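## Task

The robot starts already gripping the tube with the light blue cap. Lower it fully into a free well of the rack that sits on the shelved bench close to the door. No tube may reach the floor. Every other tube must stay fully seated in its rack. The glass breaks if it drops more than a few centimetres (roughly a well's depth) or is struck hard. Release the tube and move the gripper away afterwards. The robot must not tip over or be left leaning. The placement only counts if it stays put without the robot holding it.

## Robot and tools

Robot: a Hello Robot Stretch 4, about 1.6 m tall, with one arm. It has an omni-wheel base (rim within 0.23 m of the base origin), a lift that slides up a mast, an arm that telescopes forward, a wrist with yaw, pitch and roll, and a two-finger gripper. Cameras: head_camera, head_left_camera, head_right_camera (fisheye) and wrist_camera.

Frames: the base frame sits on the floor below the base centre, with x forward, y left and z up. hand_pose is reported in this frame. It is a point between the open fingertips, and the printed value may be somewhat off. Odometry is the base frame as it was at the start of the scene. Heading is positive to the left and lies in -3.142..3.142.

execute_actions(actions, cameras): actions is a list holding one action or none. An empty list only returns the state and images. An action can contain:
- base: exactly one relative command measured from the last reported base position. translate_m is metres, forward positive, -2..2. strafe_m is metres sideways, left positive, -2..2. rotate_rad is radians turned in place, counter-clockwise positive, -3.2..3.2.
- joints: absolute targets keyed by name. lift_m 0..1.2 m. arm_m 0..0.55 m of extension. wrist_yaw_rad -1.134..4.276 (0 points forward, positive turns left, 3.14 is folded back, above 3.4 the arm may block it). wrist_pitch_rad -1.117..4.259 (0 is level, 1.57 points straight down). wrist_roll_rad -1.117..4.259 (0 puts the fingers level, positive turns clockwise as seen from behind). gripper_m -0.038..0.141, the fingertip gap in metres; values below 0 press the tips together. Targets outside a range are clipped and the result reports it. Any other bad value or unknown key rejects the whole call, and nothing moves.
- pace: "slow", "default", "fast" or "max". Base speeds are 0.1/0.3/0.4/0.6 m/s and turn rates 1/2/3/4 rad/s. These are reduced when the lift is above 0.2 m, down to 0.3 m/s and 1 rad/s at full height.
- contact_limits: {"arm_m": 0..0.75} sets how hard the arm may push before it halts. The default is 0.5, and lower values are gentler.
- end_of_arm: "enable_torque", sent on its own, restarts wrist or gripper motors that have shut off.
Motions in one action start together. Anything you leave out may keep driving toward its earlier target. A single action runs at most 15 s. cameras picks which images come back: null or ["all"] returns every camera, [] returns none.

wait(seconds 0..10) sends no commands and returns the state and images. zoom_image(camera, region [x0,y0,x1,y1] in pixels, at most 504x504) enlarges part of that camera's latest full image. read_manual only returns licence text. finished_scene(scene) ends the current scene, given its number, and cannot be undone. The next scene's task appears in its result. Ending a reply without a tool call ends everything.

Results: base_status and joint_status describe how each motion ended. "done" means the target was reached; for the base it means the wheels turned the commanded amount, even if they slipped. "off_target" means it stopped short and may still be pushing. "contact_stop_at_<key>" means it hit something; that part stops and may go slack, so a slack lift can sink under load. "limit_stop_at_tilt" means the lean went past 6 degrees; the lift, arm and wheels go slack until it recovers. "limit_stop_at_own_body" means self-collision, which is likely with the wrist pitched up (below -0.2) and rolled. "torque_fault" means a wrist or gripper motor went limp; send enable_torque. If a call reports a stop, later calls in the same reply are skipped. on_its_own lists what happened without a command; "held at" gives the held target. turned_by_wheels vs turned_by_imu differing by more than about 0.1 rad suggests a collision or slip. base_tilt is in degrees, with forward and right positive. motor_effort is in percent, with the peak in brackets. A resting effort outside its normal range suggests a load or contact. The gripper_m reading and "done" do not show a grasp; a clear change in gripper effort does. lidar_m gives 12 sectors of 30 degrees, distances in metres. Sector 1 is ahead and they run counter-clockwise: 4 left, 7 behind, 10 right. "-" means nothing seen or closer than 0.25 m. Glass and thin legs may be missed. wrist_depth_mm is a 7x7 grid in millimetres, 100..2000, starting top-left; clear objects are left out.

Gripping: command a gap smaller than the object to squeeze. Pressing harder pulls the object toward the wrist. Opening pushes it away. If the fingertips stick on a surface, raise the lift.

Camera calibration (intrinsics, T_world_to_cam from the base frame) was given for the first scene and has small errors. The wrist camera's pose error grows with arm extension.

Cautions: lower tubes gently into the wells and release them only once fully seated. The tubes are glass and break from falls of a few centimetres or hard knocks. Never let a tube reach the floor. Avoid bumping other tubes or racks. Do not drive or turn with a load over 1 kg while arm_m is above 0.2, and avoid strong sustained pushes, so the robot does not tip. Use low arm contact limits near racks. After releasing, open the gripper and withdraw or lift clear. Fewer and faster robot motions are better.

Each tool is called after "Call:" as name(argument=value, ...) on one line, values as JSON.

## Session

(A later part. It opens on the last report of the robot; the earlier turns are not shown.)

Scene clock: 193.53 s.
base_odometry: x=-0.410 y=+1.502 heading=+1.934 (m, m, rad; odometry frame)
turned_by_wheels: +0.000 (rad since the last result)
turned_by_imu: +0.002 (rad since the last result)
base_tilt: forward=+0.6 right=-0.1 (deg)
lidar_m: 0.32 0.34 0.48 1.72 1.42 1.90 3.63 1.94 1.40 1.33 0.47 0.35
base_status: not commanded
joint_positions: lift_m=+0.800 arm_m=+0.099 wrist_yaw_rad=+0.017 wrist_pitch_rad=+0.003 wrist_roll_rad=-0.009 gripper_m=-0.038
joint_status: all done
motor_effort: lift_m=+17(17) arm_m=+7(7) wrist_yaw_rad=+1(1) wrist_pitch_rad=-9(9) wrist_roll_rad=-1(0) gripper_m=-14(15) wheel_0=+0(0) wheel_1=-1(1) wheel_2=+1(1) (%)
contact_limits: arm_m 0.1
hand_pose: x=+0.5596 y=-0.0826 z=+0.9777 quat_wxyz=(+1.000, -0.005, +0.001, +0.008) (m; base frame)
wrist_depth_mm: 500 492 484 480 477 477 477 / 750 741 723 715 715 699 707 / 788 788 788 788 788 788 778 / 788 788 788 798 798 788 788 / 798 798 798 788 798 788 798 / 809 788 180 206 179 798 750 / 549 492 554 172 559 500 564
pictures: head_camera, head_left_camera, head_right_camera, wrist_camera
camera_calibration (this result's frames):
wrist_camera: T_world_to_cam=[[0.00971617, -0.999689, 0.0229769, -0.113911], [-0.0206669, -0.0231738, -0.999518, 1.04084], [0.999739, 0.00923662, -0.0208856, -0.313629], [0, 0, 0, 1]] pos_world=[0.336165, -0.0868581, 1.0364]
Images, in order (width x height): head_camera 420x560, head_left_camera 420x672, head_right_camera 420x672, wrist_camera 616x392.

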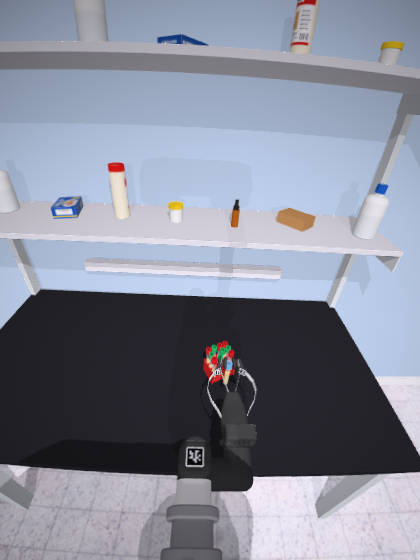

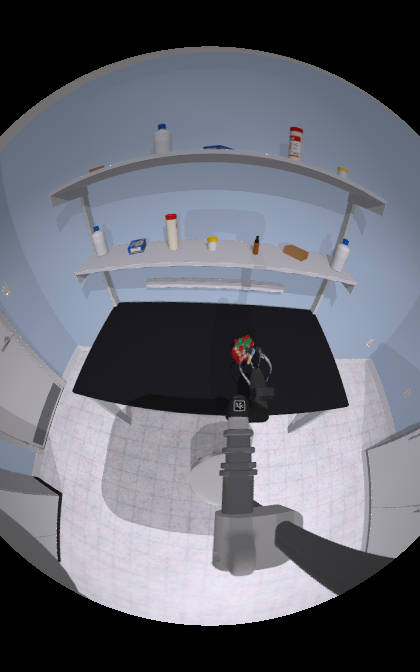

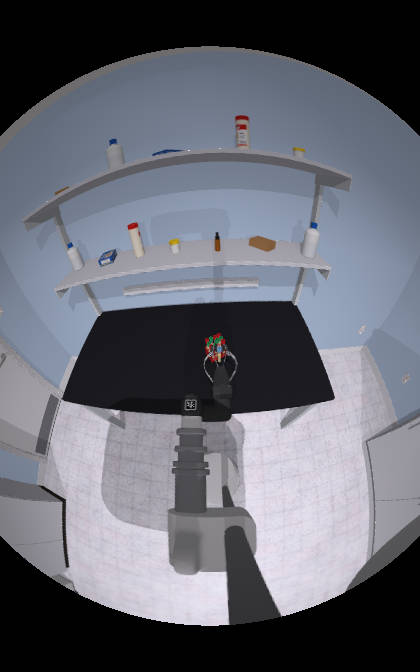

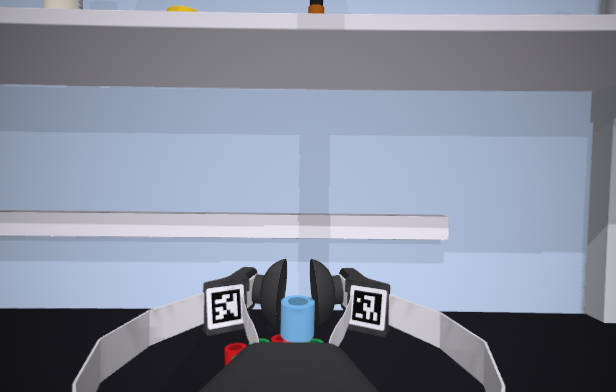

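Call:
execute_actions(actions=[{"joints":{"arm_m":0.14,"wrist_pitch_rad":0.045},"pace":"slow","contact_limits":{"arm_m":0.1}}])

Call:
zoom_image(camera="head_camera", region=[190, 330, 270, 410])

Call:
zoom_image(camera="head_left_camera", region=[220, 325, 280, 385])

Call:
zoom_image(camera="head_right_camera", region=[190, 325, 250, 385])

Scene clock: 223.83 s.
base_odometry: x=-0.410 y=+1.502 heading=+1.934 (m, m, rad; odometry frame)
turned_by_wheels: +0.000 (rad since the last result)
turned_by_imu: +0.001 (rad since the last result)
base_tilt: forward=+0.5 right=-0.1 (deg)
lidar_m: 0.30 0.33 0.45 1.73 1.40 1.89 3.61 1.93 1.40 1.31 0.46 0.34
base_status: not commanded
joint_positions: lift_m=+0.800 arm_m=+0.139 wrist_yaw_rad=+0.017 wrist_pitch_rad=+0.047 wrist_roll_rad=-0.009 gripper_m=-0.038
joint_status: all done
motor_effort: lift_m=+17(16) arm_m=+6(5) wrist_yaw_rad=+1(1) wrist_pitch_rad=-6(4) wrist_roll_rad=+0(1) gripper_m=-16(18) wheel_0=+0(0) wheel_1=-1(1) wheel_2=+1(1) (%)
contact_limits: arm_m 0.1
hand_pose: x=+0.5993 y=-0.0826 z=+0.9649 quat_wxyz=(+1.000, -0.005, +0.023, +0.008) (m; base frame)
wrist_depth_mm: 535 525 517 517 517 512 512 / 732 732 732 732 723 723 723 / 741 741 741 741 741 741 732 / 691 699 723 741 741 750 750 / 759 768 759 759 750 759 759 / 683 683 180 206 179 699 715 / 500 452 477 172 504 459 512
pictures: head_camera, head_left_camera, head_right_camera, wrist_camera
camera_calibration (this result's frames):
wrist_camera: T_world_to_cam=[[0.010745, -0.999672, 0.023263, -0.114898], [-0.0650976, -0.0239143, -0.997592, 1.05354], [0.997821, 0.00920481, -0.0653332, -0.309539], [0, 0, 0, 1]] pos_world=[0.378682, -0.0868162, 1.03346]
Images, in order (width x height): head_camera 420x560, head_left_camera 420x672, head_right_camera 420x672, wrist_camera 616x392.

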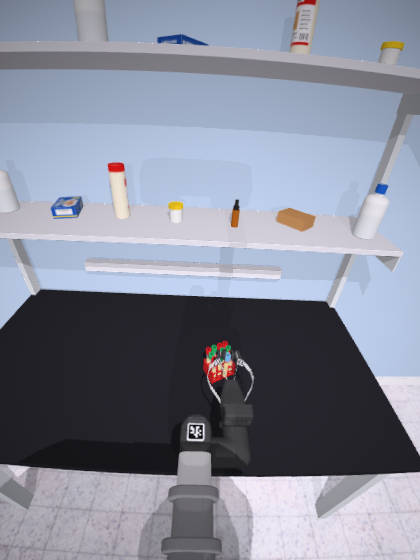

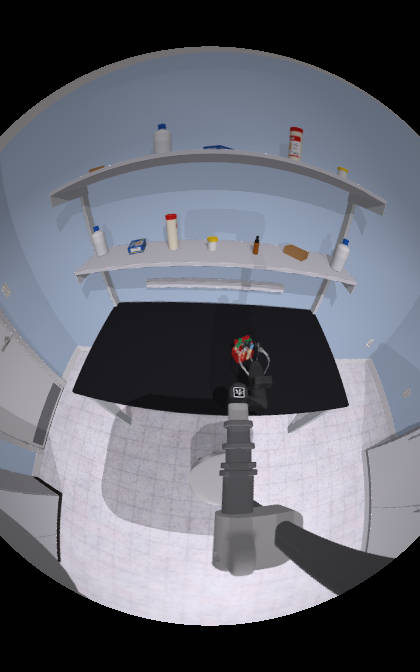

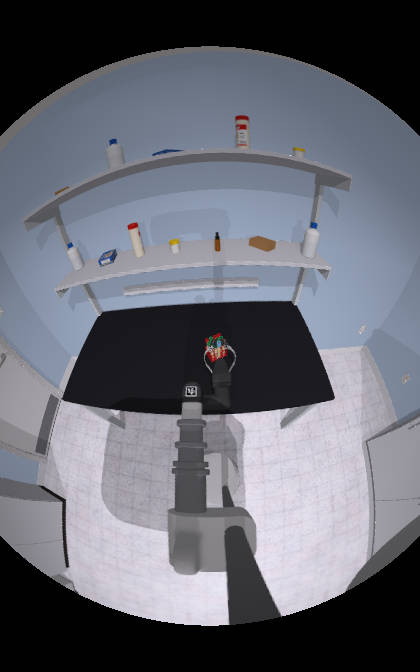

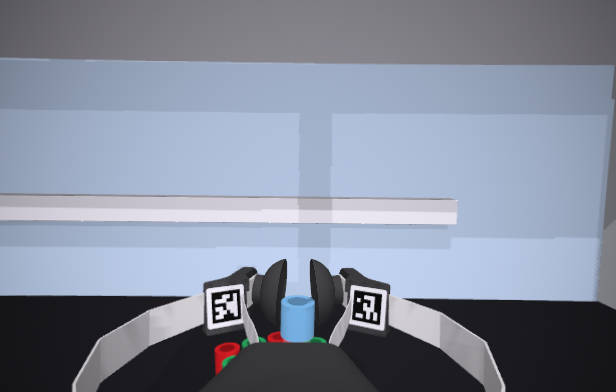

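Region (190, 330, 270, 410) of head_camera's 420x560 image, scaled by 6.300, with more detail than that image has.

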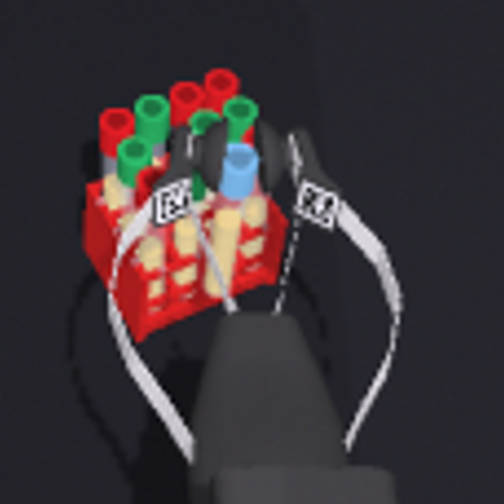

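Region (220, 325, 280, 385) of head_left_camera's 420x672 image, scaled by 8.400, with more detail than that image has.

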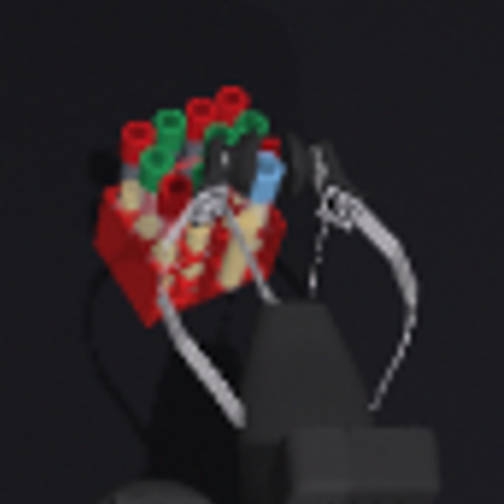

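Region (190, 325, 250, 385) of head_right_camera's 420x672 image, scaled by 8.400, with more detail than that image has.

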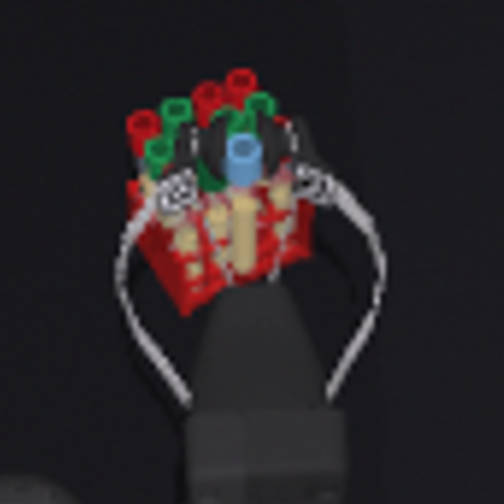

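Call:
execute_actions(actions=[{"joints":{"arm_m":0.168,"wrist_yaw_rad":0.004},"pace":"slow","contact_limits":{"arm_m":0.1}}])

Call:
zoom_image(camera="head_camera", region=[190, 330, 270, 410])

Call:
zoom_image(camera="head_left_camera", region=[220, 325, 280, 385])

Call:
zoom_image(camera="head_right_camera", region=[190, 325, 250, 385])

Scene clock: 256.73 s.
base_odometry: x=-0.410 y=+1.502 heading=+1.934 (m, m, rad; odometry frame)
turned_by_wheels: +0.000 (rad since the last result)
turned_by_imu: +0.001 (rad since the last result)
base_tilt: forward=+0.6 right=+0.0 (deg)
lidar_m: 0.31 0.34 0.47 1.71 1.39 1.89 3.61 1.93 1.41 1.32 0.47 0.34
base_status: not commanded
joint_positions: lift_m=+0.800 arm_m=+0.167 wrist_yaw_rad=+0.004 wrist_pitch_rad=+0.047 wrist_roll_rad=-0.009 gripper_m=-0.038
joint_status: all done
motor_effort: lift_m=+17(17) arm_m=+7(7) wrist_yaw_rad=+0(3) wrist_pitch_rad=-5(7) wrist_roll_rad=+0(0) gripper_m=-17(21) wheel_0=+0(0) wheel_1=-1(1) wheel_2=+1(1) (%)
contact_limits: arm_m 0.1
hand_pose: x=+0.6263 y=-0.0862 z=+0.9649 quat_wxyz=(+1.000, -0.005, +0.024, +0.002) (m; base frame)
wrist_depth_mm: 535 525 521 517 512 512 508 / 699 699 699 699 699 707 707 / 707 707 707 707 715 715 715 / 676 715 715 715 715 723 732 / 732 723 732 741 732 732 741 / 683 683 180 206 179 707 715 / 500 449 500 172 504 455 512
pictures: head_camera, head_left_camera, head_right_camera, wrist_camera
camera_calibration (this result's frames):
wrist_camera: T_world_to_cam=[[-0.00156432, -0.999728, 0.023263, -0.111042], [-0.0653881, -0.023111, -0.997592, 1.05546], [0.997859, -0.00308168, -0.0653342, -0.337489], [0, 0, 0, 1]] pos_world=[0.405607, -0.0876586, 1.03346]
Images, in order (width x height): head_camera 420x560, head_left_camera 420x672, head_right_camera 420x672, wrist_camera 616x392.

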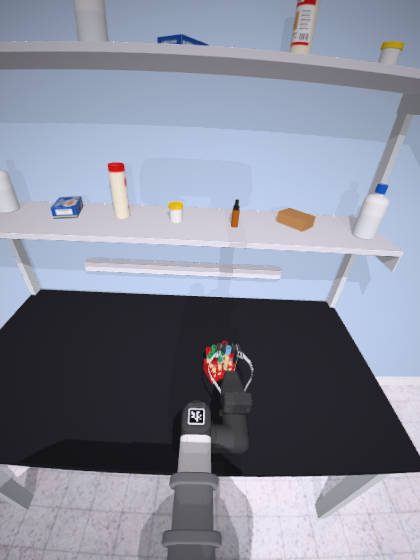

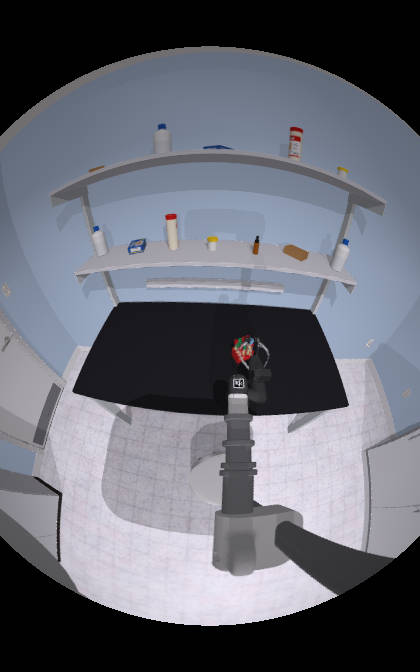

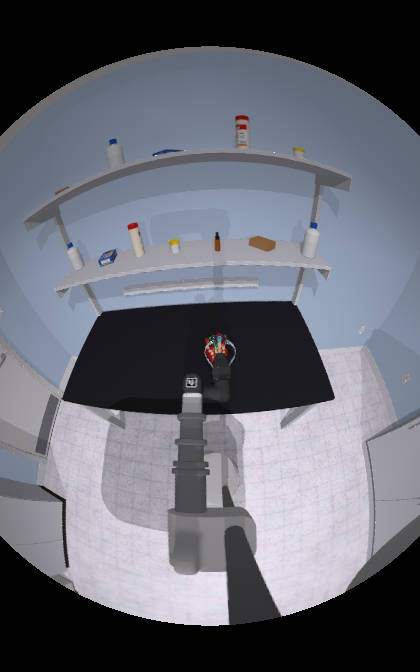

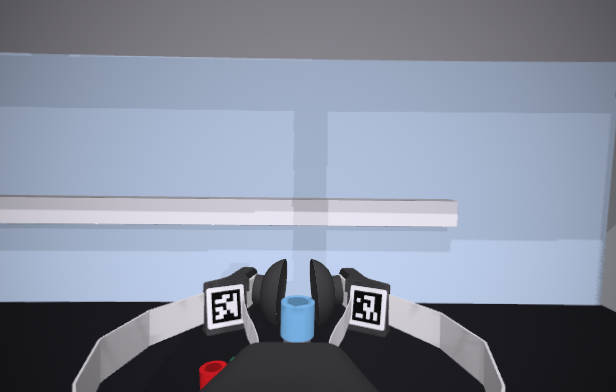

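Region (190, 330, 270, 410) of head_camera's 420x560 image, scaled by 6.300, with more detail than that image has.

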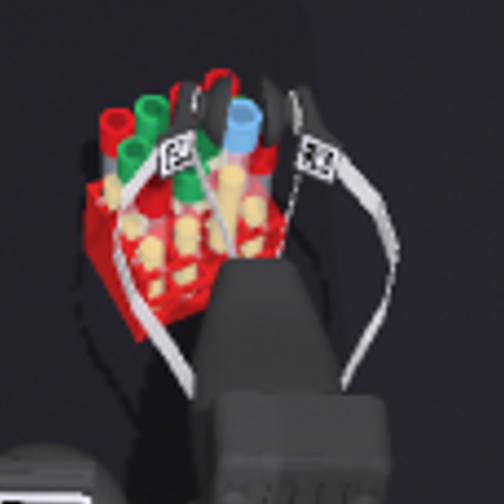

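Region (220, 325, 280, 385) of head_left_camera's 420x672 image, scaled by 8.400, with more detail than that image has.

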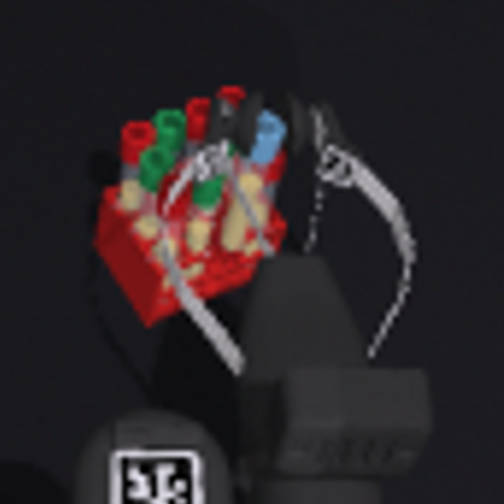

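Region (190, 325, 250, 385) of head_right_camera's 420x672 image, scaled by 8.400, with more detail than that image has.

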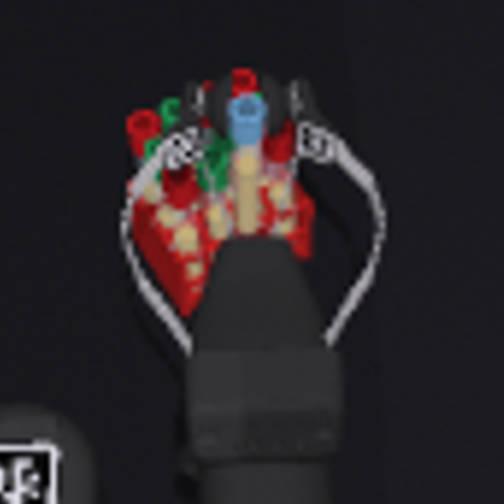

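Call:
execute_actions(actions=[{"joints":{"arm_m":0.191},"pace":"slow","contact_limits":{"arm_m":0.1}}])

Call:
zoom_image(camera="head_camera", region=[190, 330, 270, 410])

Call:
zoom_image(camera="head_left_camera", region=[220, 325, 280, 385])

Call:
zoom_image(camera="head_right_camera", region=[190, 325, 250, 385])

Scene clock: 278.23 s.
base_odometry: x=-0.410 y=+1.502 heading=+1.934 (m, m, rad; odometry frame)
turned_by_wheels: +0.000 (rad since the last result)
turned_by_imu: +0.001 (rad since the last result)
base_tilt: forward=+0.5 right=-0.1 (deg)
lidar_m: 0.31 0.33 0.47 1.71 1.42 1.89 3.64 1.94 1.38 1.36 0.47 0.35
base_status: not commanded
joint_positions: lift_m=+0.800 arm_m=+0.190 wrist_yaw_rad=+0.004 wrist_pitch_rad=+0.047 wrist_roll_rad=-0.009 gripper_m=-0.038
joint_status: all done
motor_effort: lift_m=+17(17) arm_m=+7(7) wrist_yaw_rad=+0(0) wrist_pitch_rad=-6(5) wrist_roll_rad=+0(0) gripper_m=-18(20) wheel_0=+0(0) wheel_1=-1(1) wheel_2=+1(1) (%)
contact_limits: arm_m 0.1
hand_pose: x=+0.6493 y=-0.0862 z=+0.9649 quat_wxyz=(+1.000, -0.005, +0.024, +0.002) (m; base frame)
wrist_depth_mm: 535 530 521 517 512 508 512 / 683 676 676 676 676 683 683 / 683 691 683 699 691 691 691 / 691 691 691 699 699 699 707 / 699 699 707 707 707 707 707 / 683 683 180 206 179 723 723 / 496 449 500 172 504 459 512
pictures: head_camera, head_left_camera, head_right_camera, wrist_camera
camera_calibration (this result's frames):
wrist_camera: T_world_to_cam=[[-0.00159198, -0.999728, 0.023263, -0.110996], [-0.0653889, -0.0231092, -0.997592, 1.05697], [0.997859, -0.00310929, -0.0653344, -0.360439], [0, 0, 0, 1]] pos_world=[0.428604, -0.0876604, 1.03346]
Images, in order (width x height): head_camera 420x560, head_left_camera 420x672, head_right_camera 420x672, wrist_camera 616x392.

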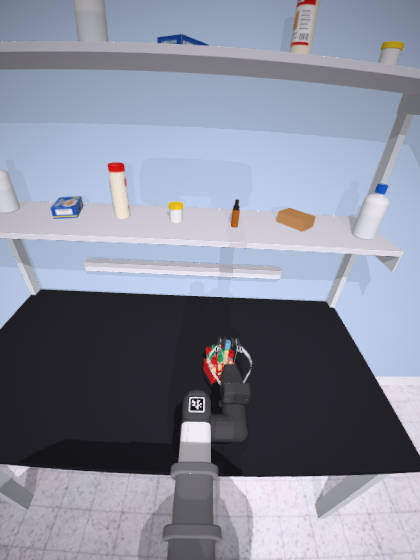

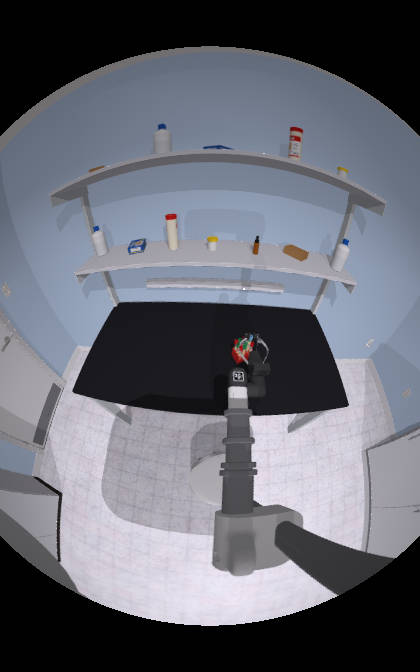

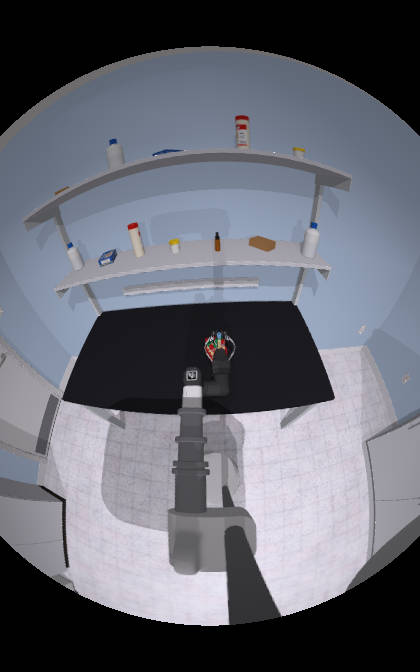

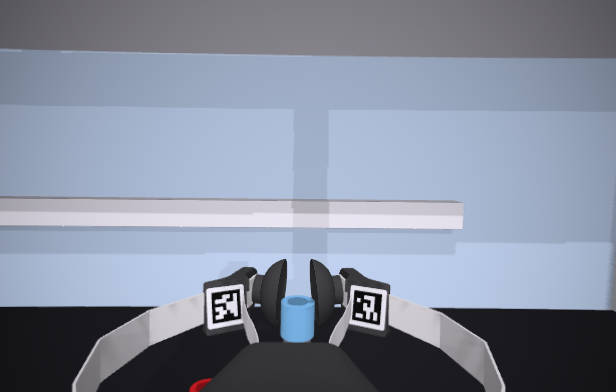

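Region (190, 330, 270, 410) of head_camera's 420x560 image, scaled by 6.300, with more detail than that image has.

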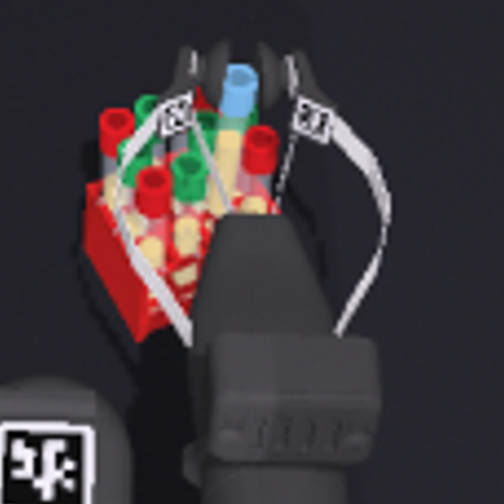

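Region (220, 325, 280, 385) of head_left_camera's 420x672 image, scaled by 8.400, with more detail than that image has.

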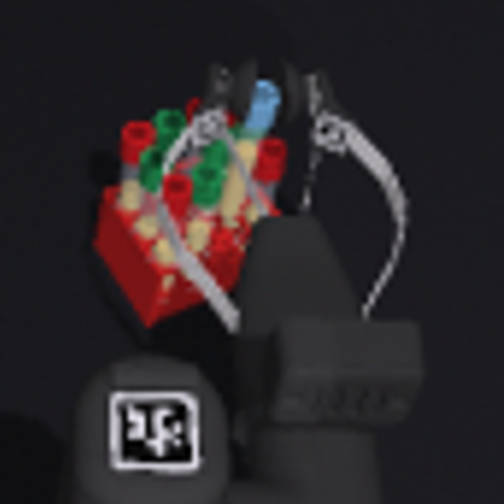

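Region (190, 325, 250, 385) of head_right_camera's 420x672 image, scaled by 8.400, with more detail than that image has.

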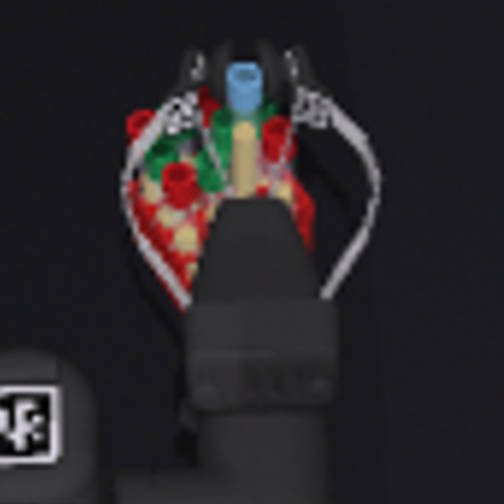

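Call:
execute_actions(actions=[{"joints":{"arm_m":0.193,"lift_m":0.783},"pace":"slow","contact_limits":{"arm_m":0.1}}], cameras=["head_camera","head_left_camera","head_right_camera"])

Call:
zoom_image(camera="head_camera", region=[190, 330, 270, 410])

Call:
zoom_image(camera="head_left_camera", region=[220, 325, 280, 385])

Call:
zoom_image(camera="head_right_camera", region=[190, 325, 250, 385])

Scene clock: 289.83 s.
base_odometry: x=-0.410 y=+1.502 heading=+1.934 (m, m, rad; odometry frame)
turned_by_wheels: +0.000 (rad since the last result)
turned_by_imu: +0.001 (rad since the last result)
base_tilt: forward=+0.5 right=-0.1 (deg)
lidar_m: 0.31 0.32 0.47 1.71 1.42 1.91 3.62 1.93 1.42 1.34 0.45 0.35
base_status: not commanded
joint_positions: lift_m=+0.783 arm_m=+0.192 wrist_yaw_rad=+0.004 wrist_pitch_rad=+0.047 wrist_roll_rad=-0.009 gripper_m=-0.038
joint_status: all done
motor_effort: lift_m=+17(16) arm_m=+6(7) wrist_yaw_rad=+0(0) wrist_pitch_rad=-6(4) wrist_roll_rad=+0(0) gripper_m=-17(17) wheel_0=+0(0) wheel_1=-1(1) wheel_2=+1(1) (%)
contact_limits: arm_m 0.1
hand_pose: x=+0.6513 y=-0.0862 z=+0.9479 quat_wxyz=(+1.000, -0.005, +0.024, +0.002) (m; base frame)
wrist_depth_mm: 585 580 569 569 564 559 564 / 676 668 683 676 676 676 683 / 683 676 691 683 691 683 691 / 691 691 691 691 640 699 699 / 699 707 707 707 715 707 715 / 640 640 180 206 179 661 668 / 466 421 466 172 473 424 480
pictures: head_camera, head_left_camera, head_right_camera
Images, in order (width x height): head_camera 420x560, head_left_camera 420x672, head_right_camera 420x672.

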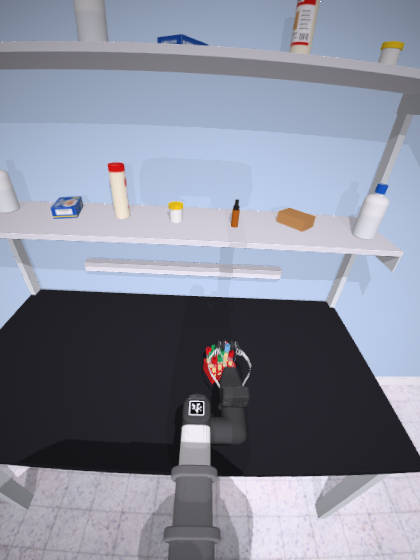

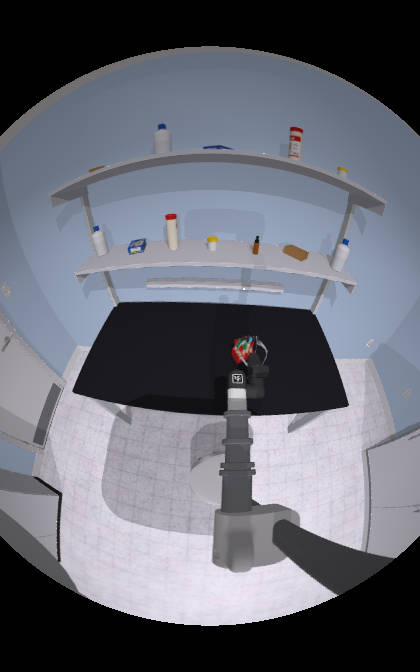

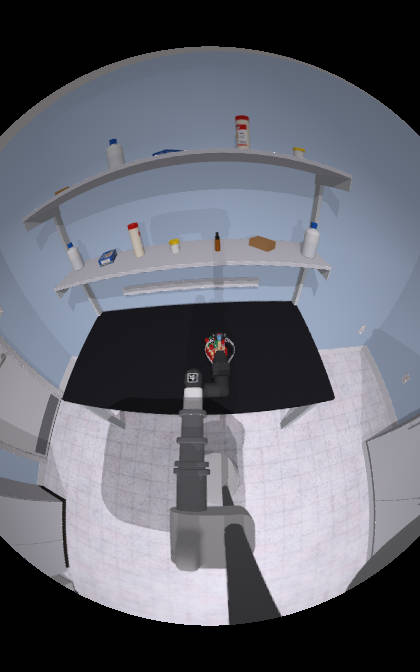

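Region (190, 330, 270, 410) of head_camera's 420x560 image, scaled by 6.300, with more detail than that image has.

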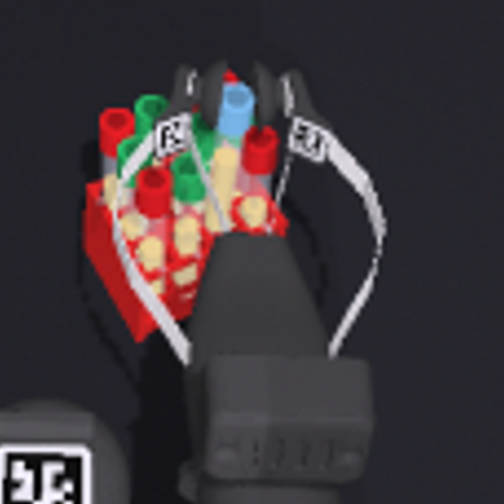

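Region (220, 325, 280, 385) of head_left_camera's 420x672 image, scaled by 8.400, with more detail than that image has.

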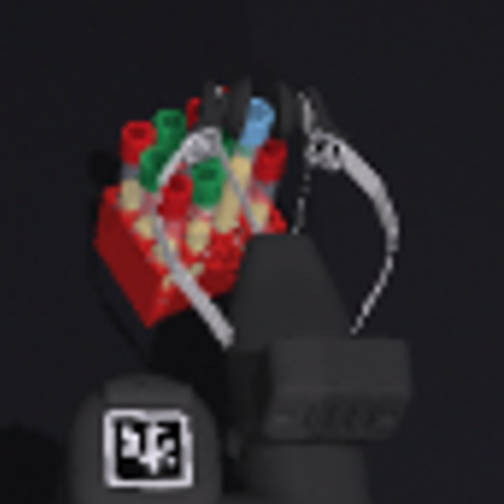

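Region (190, 325, 250, 385) of head_right_camera's 420x672 image, scaled by 8.400, with more detail than that image has.

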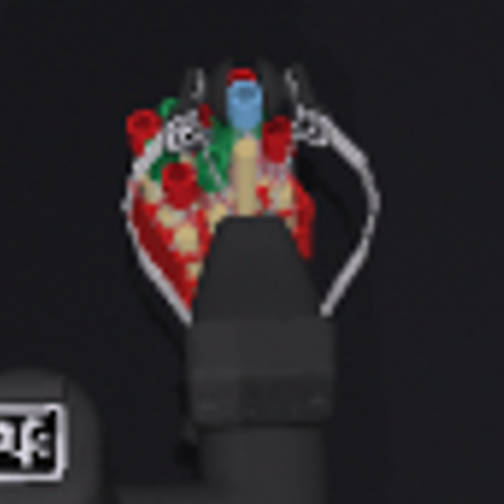

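Call:
execute_actions(actions=[{"joints":{"wrist_yaw_rad":-0.001},"pace":"slow"}], cameras=[])

Call:
execute_actions(actions=[{"joints":{"lift_m":0.770},"pace":"slow"}], cameras=["head_camera","head_left_camera","wrist_camera"])

Call:
zoom_image(camera="head_camera", region=[190, 330, 270, 410])

Call:
zoom_image(camera="head_left_camera", region=[220, 325, 280, 385])

Scene clock: 298.10 s.
base_odometry: x=-0.410 y=+1.502 heading=+1.934 (m, m, rad; odometry frame)
turned_by_wheels: +0.000 (rad since the last result)
turned_by_imu: +0.001 (rad since the last result)
base_tilt: forward=+0.6 right=-0.1 (deg)
lidar_m: 0.32 0.33 0.47 1.72 1.42 1.91 3.63 1.91 1.38 1.33 0.46 0.36
base_status: not commanded
joint_positions: lift_m=+0.783 arm_m=+0.192 wrist_yaw_rad=-0.001 wrist_pitch_rad=+0.047 wrist_roll_rad=-0.009 gripper_m=-0.038
joint_status: all done
motor_effort: lift_m=+17(17) arm_m=+7(7) wrist_yaw_rad=+0(0) wrist_pitch_rad=-4(6) wrist_roll_rad=+0(0) gripper_m=-15(20) wheel_0=+0(0) wheel_1=-1(1) wheel_2=+1(1) (%)
hand_pose: x=+0.6509 y=-0.0876 z=+0.9479 quat_wxyz=(+1.000, -0.005, +0.024, +0.000) (m; base frame)
wrist_depth_mm: 585 580 574 564 564 564 559 / 668 676 676 683 676 683 683 / 683 683 683 683 683 691 691 / 683 683 691 699 640 699 699 / 699 699 699 707 707 715 707 / 640 640 180 206 179 661 668 / 469 421 466 172 473 427 477
pictures: none
No camera images: the call's "cameras" was empty. Leave "cameras" out to get every camera's image.

Scene clock: 298.90 s.
base_odometry: x=-0.410 y=+1.502 heading=+1.934 (m, m, rad; odometry frame)
turned_by_wheels: +0.000 (rad since the last result)
turned_by_imu: +0.000 (rad since the last result)
base_tilt: forward=+0.6 right=-0.1 (deg)
lidar_m: 0.31 0.33 0.46 1.71 1.43 1.90 3.60 1.93 1.38 1.35 0.46 0.34
base_status: not commanded
joint_positions: lift_m=+0.770 arm_m=+0.192 wrist_yaw_rad=-0.001 wrist_pitch_rad=+0.047 wrist_roll_rad=-0.009 gripper_m=-0.038
joint_status: all done
motor_effort: lift_m=+17(17) arm_m=+6(7) wrist_yaw_rad=+0(0) wrist_pitch_rad=-6(6) wrist_roll_rad=+0(0) gripper_m=-14(16) wheel_0=+0(0) wheel_1=-1(1) wheel_2=+1(1) (%)
hand_pose: x=+0.6508 y=-0.0876 z=+0.9349 quat_wxyz=(+1.000, -0.005, +0.024, +0.000) (m; base frame)
wrist_depth_mm: 627 615 609 609 603 597 603 / 668 676 676 676 683 683 683 / 683 683 683 683 683 691 691 / 627 634 634 640 640 699 699 / 699 699 699 707 707 715 715 / 603 603 180 207 179 621 627 / 442 397 231 172 445 404 455
pictures: head_camera, head_left_camera, wrist_camera
camera_calibration (this result's frames):
wrist_camera: T_world_to_cam=[[-0.00667474, -0.999707, 0.0232634, -0.108451], [-0.065543, -0.0227765, -0.99759, 1.02723], [0.997827, -0.00818341, -0.0653717, -0.364353], [0, 0, 0, 1]] pos_world=[0.430165, -0.0880044, 1.00346]
Images, in order (width x height): head_camera 420x560, head_left_camera 420x672, wrist_camera 616x392.

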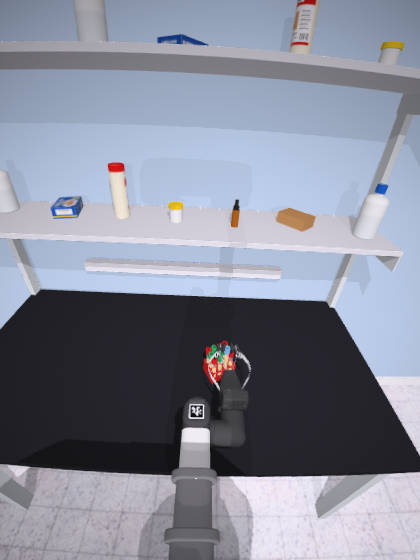

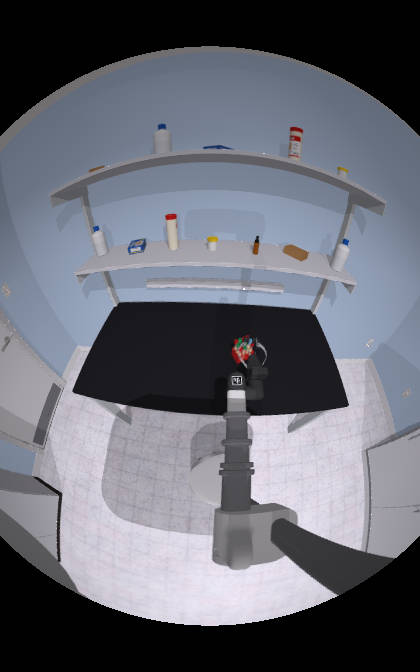

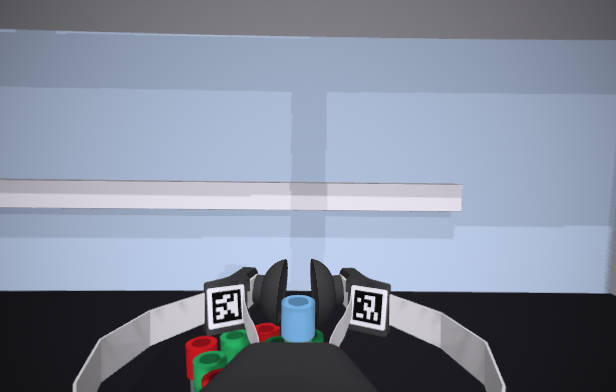

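Region (190, 330, 270, 410) of head_camera's 420x560 image, scaled by 6.300, with more detail than that image has.

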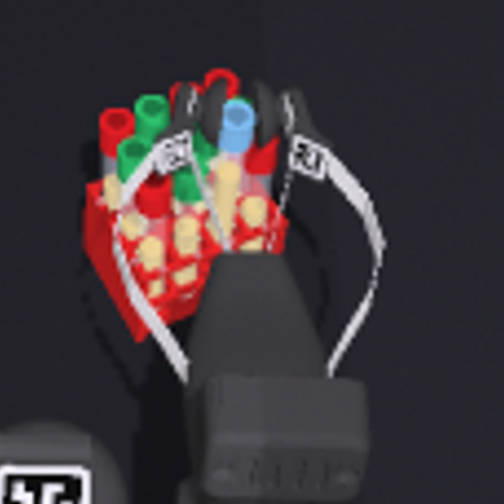

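Region (220, 325, 280, 385) of head_left_camera's 420x672 image, scaled by 8.400, with more detail than that image has.

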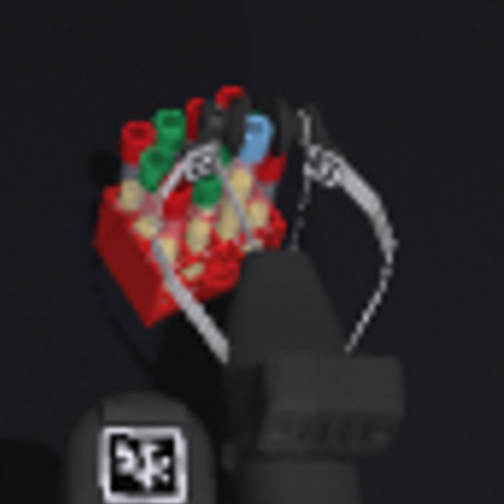

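Call:
execute_actions(actions=[{"joints":{"lift_m":0.760},"pace":"slow"}], cameras=["head_camera","head_left_camera","wrist_camera"])

Call:
zoom_image(camera="head_camera", region=[190, 330, 270, 410])

Call:
zoom_image(camera="wrist_camera", region=[170, 230, 420, 392])

Scene clock: 310.57 s.
base_odometry: x=-0.410 y=+1.502 heading=+1.934 (m, m, rad; odometry frame)
turned_by_wheels: +0.000 (rad since the last result)
turned_by_imu: +0.001 (rad since the last result)
base_tilt: forward=+0.6 right=+0.0 (deg)
lidar_m: 0.32 0.33 0.48 1.72 1.43 1.88 3.61 1.92 1.40 1.34 0.47 0.33
base_status: not commanded
joint_positions: lift_m=+0.760 arm_m=+0.192 wrist_yaw_rad=-0.001 wrist_pitch_rad=+0.047 wrist_roll_rad=-0.009 gripper_m=-0.038
joint_status: all done
motor_effort: lift_m=+17(17) arm_m=+6(7) wrist_yaw_rad=+0(0) wrist_pitch_rad=-6(7) wrist_roll_rad=+0(0) gripper_m=-16(18) wheel_0=+0(0) wheel_1=-1(1) wheel_2=+1(1) (%)
hand_pose: x=+0.6508 y=-0.0876 z=+0.9249 quat_wxyz=(+1.000, -0.005, +0.024, +0.000) (m; base frame)
wrist_depth_mm: 661 668 647 634 627 627 634 / 668 676 676 683 683 683 683 / 683 683 683 691 691 691 699 / 640 691 691 691 691 699 707 / 691 699 699 707 707 707 715 / 580 580 180 206 179 597 609 / 421 379 216 172 427 389 433
pictures: head_camera, head_left_camera, wrist_camera
camera_calibration (this result's frames):
wrist_camera: T_world_to_cam=[[-0.00669745, -0.999707, 0.0232633, -0.10821], [-0.0655434, -0.022775, -0.99759, 1.01725], [0.997827, -0.00820606, -0.0653717, -0.365008], [0, 0, 0, 1]] pos_world=[0.430164, -0.088006, 0.993457]
Images, in order (width x height): head_camera 420x560, head_left_camera 420x672, wrist_camera 616x392.

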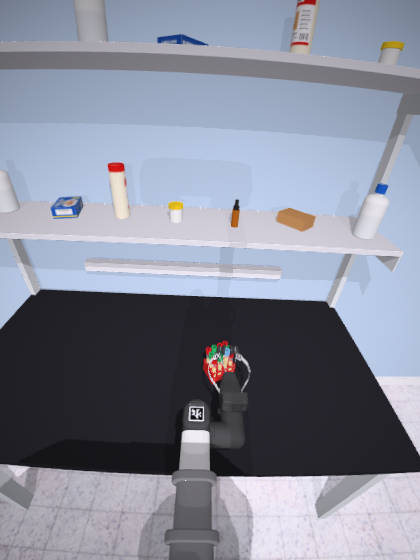

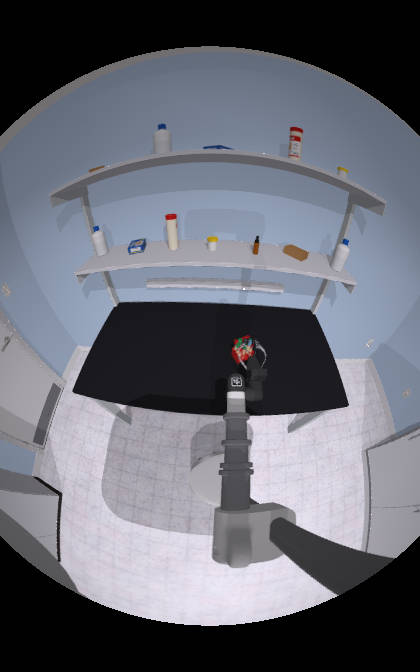

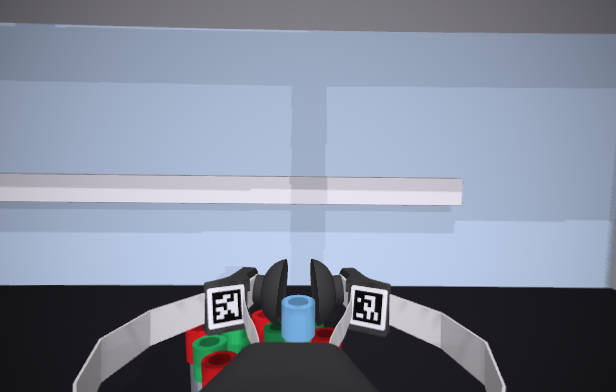

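Region (190, 330, 270, 410) of head_camera's 420x560 image, scaled by 6.300, with more detail than that image has.

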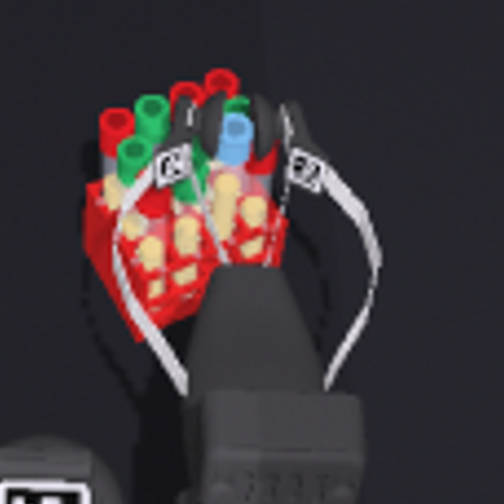

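Region (170, 230, 420, 392) of wrist_camera's 616x392 image, scaled by 2.016; it fills the top 327 rows of this view, and the rest is white.

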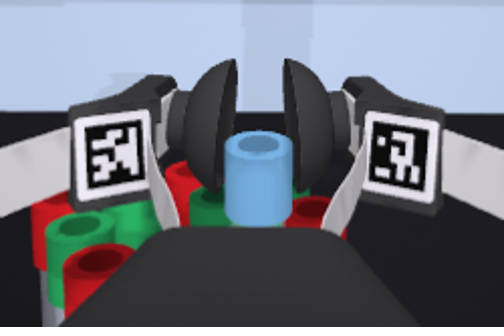

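Call:
execute_actions(actions=[{"joints":{"lift_m":0.756,"gripper_m":-0.02},"pace":"slow"}], cameras=["head_camera","wrist_camera"])

Call:
zoom_image(camera="head_camera", region=[190, 330, 270, 410])

Call:
zoom_image(camera="wrist_camera", region=[170, 230, 420, 392])

Scene clock: 319.37 s.
base_odometry: x=-0.410 y=+1.502 heading=+1.934 (m, m, rad; odometry frame)
turned_by_wheels: +0.000 (rad since the last result)
turned_by_imu: +0.001 (rad since the last result)
base_tilt: forward=+0.6 right=-0.1 (deg)
lidar_m: 0.30 0.35 0.48 1.71 1.43 1.88 3.62 1.92 1.39 1.33 0.48 0.34
base_status: not commanded
joint_positions: lift_m=+0.756 arm_m=+0.192 wrist_yaw_rad=-0.001 wrist_pitch_rad=+0.047 wrist_roll_rad=-0.009 gripper_m=-0.020
joint_status: all done
motor_effort: lift_m=+17(17) arm_m=+6(7) wrist_yaw_rad=+0(0) wrist_pitch_rad=-5(7) wrist_roll_rad=+0(0) gripper_m=-15(19) wheel_0=+0(0) wheel_1=-1(1) wheel_2=+1(1) (%)
hand_pose: x=+0.6508 y=-0.0877 z=+0.9209 quat_wxyz=(+1.000, -0.005, +0.024, +0.000) (m; base frame)
wrist_depth_mm: 661 661 668 647 647 640 640 / 676 668 676 683 683 676 683 / 683 683 676 683 691 691 691 / 627 634 627 691 699 707 707 / 699 699 707 707 707 707 707 / 569 569 184 213 181 580 591 / 415 373 213 180 421 382 427
pictures: head_camera, wrist_camera
camera_calibration (this result's frames):
wrist_camera: T_world_to_cam=[[-0.00672509, -0.999707, 0.0232634, -0.108107], [-0.065544, -0.0227732, -0.99759, 1.01326], [0.997827, -0.00823365, -0.0653717, -0.36527], [0, 0, 0, 1]] pos_world=[0.430162, -0.0880078, 0.989454]
Images, in order (width x height): head_camera 420x560, wrist_camera 616x392.

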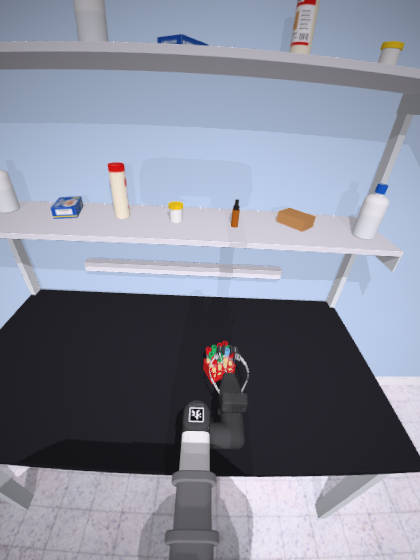

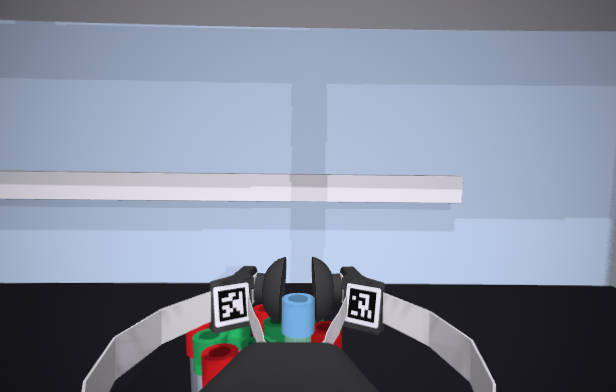

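Region (190, 330, 270, 410) of head_camera's 420x560 image, scaled by 6.300, with more detail than that image has.

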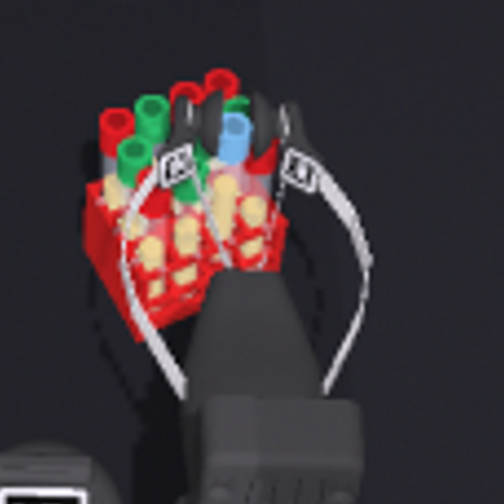

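Region (170, 230, 420, 392) of wrist_camera's 616x392 image, scaled by 2.016; it fills the top 327 rows of this view, and the rest is white.

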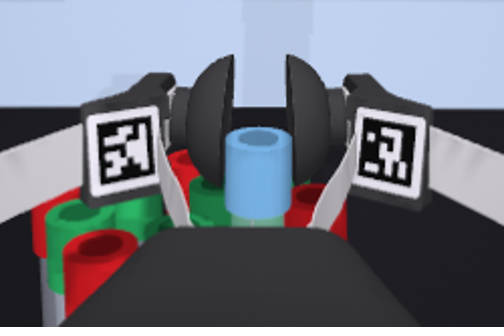

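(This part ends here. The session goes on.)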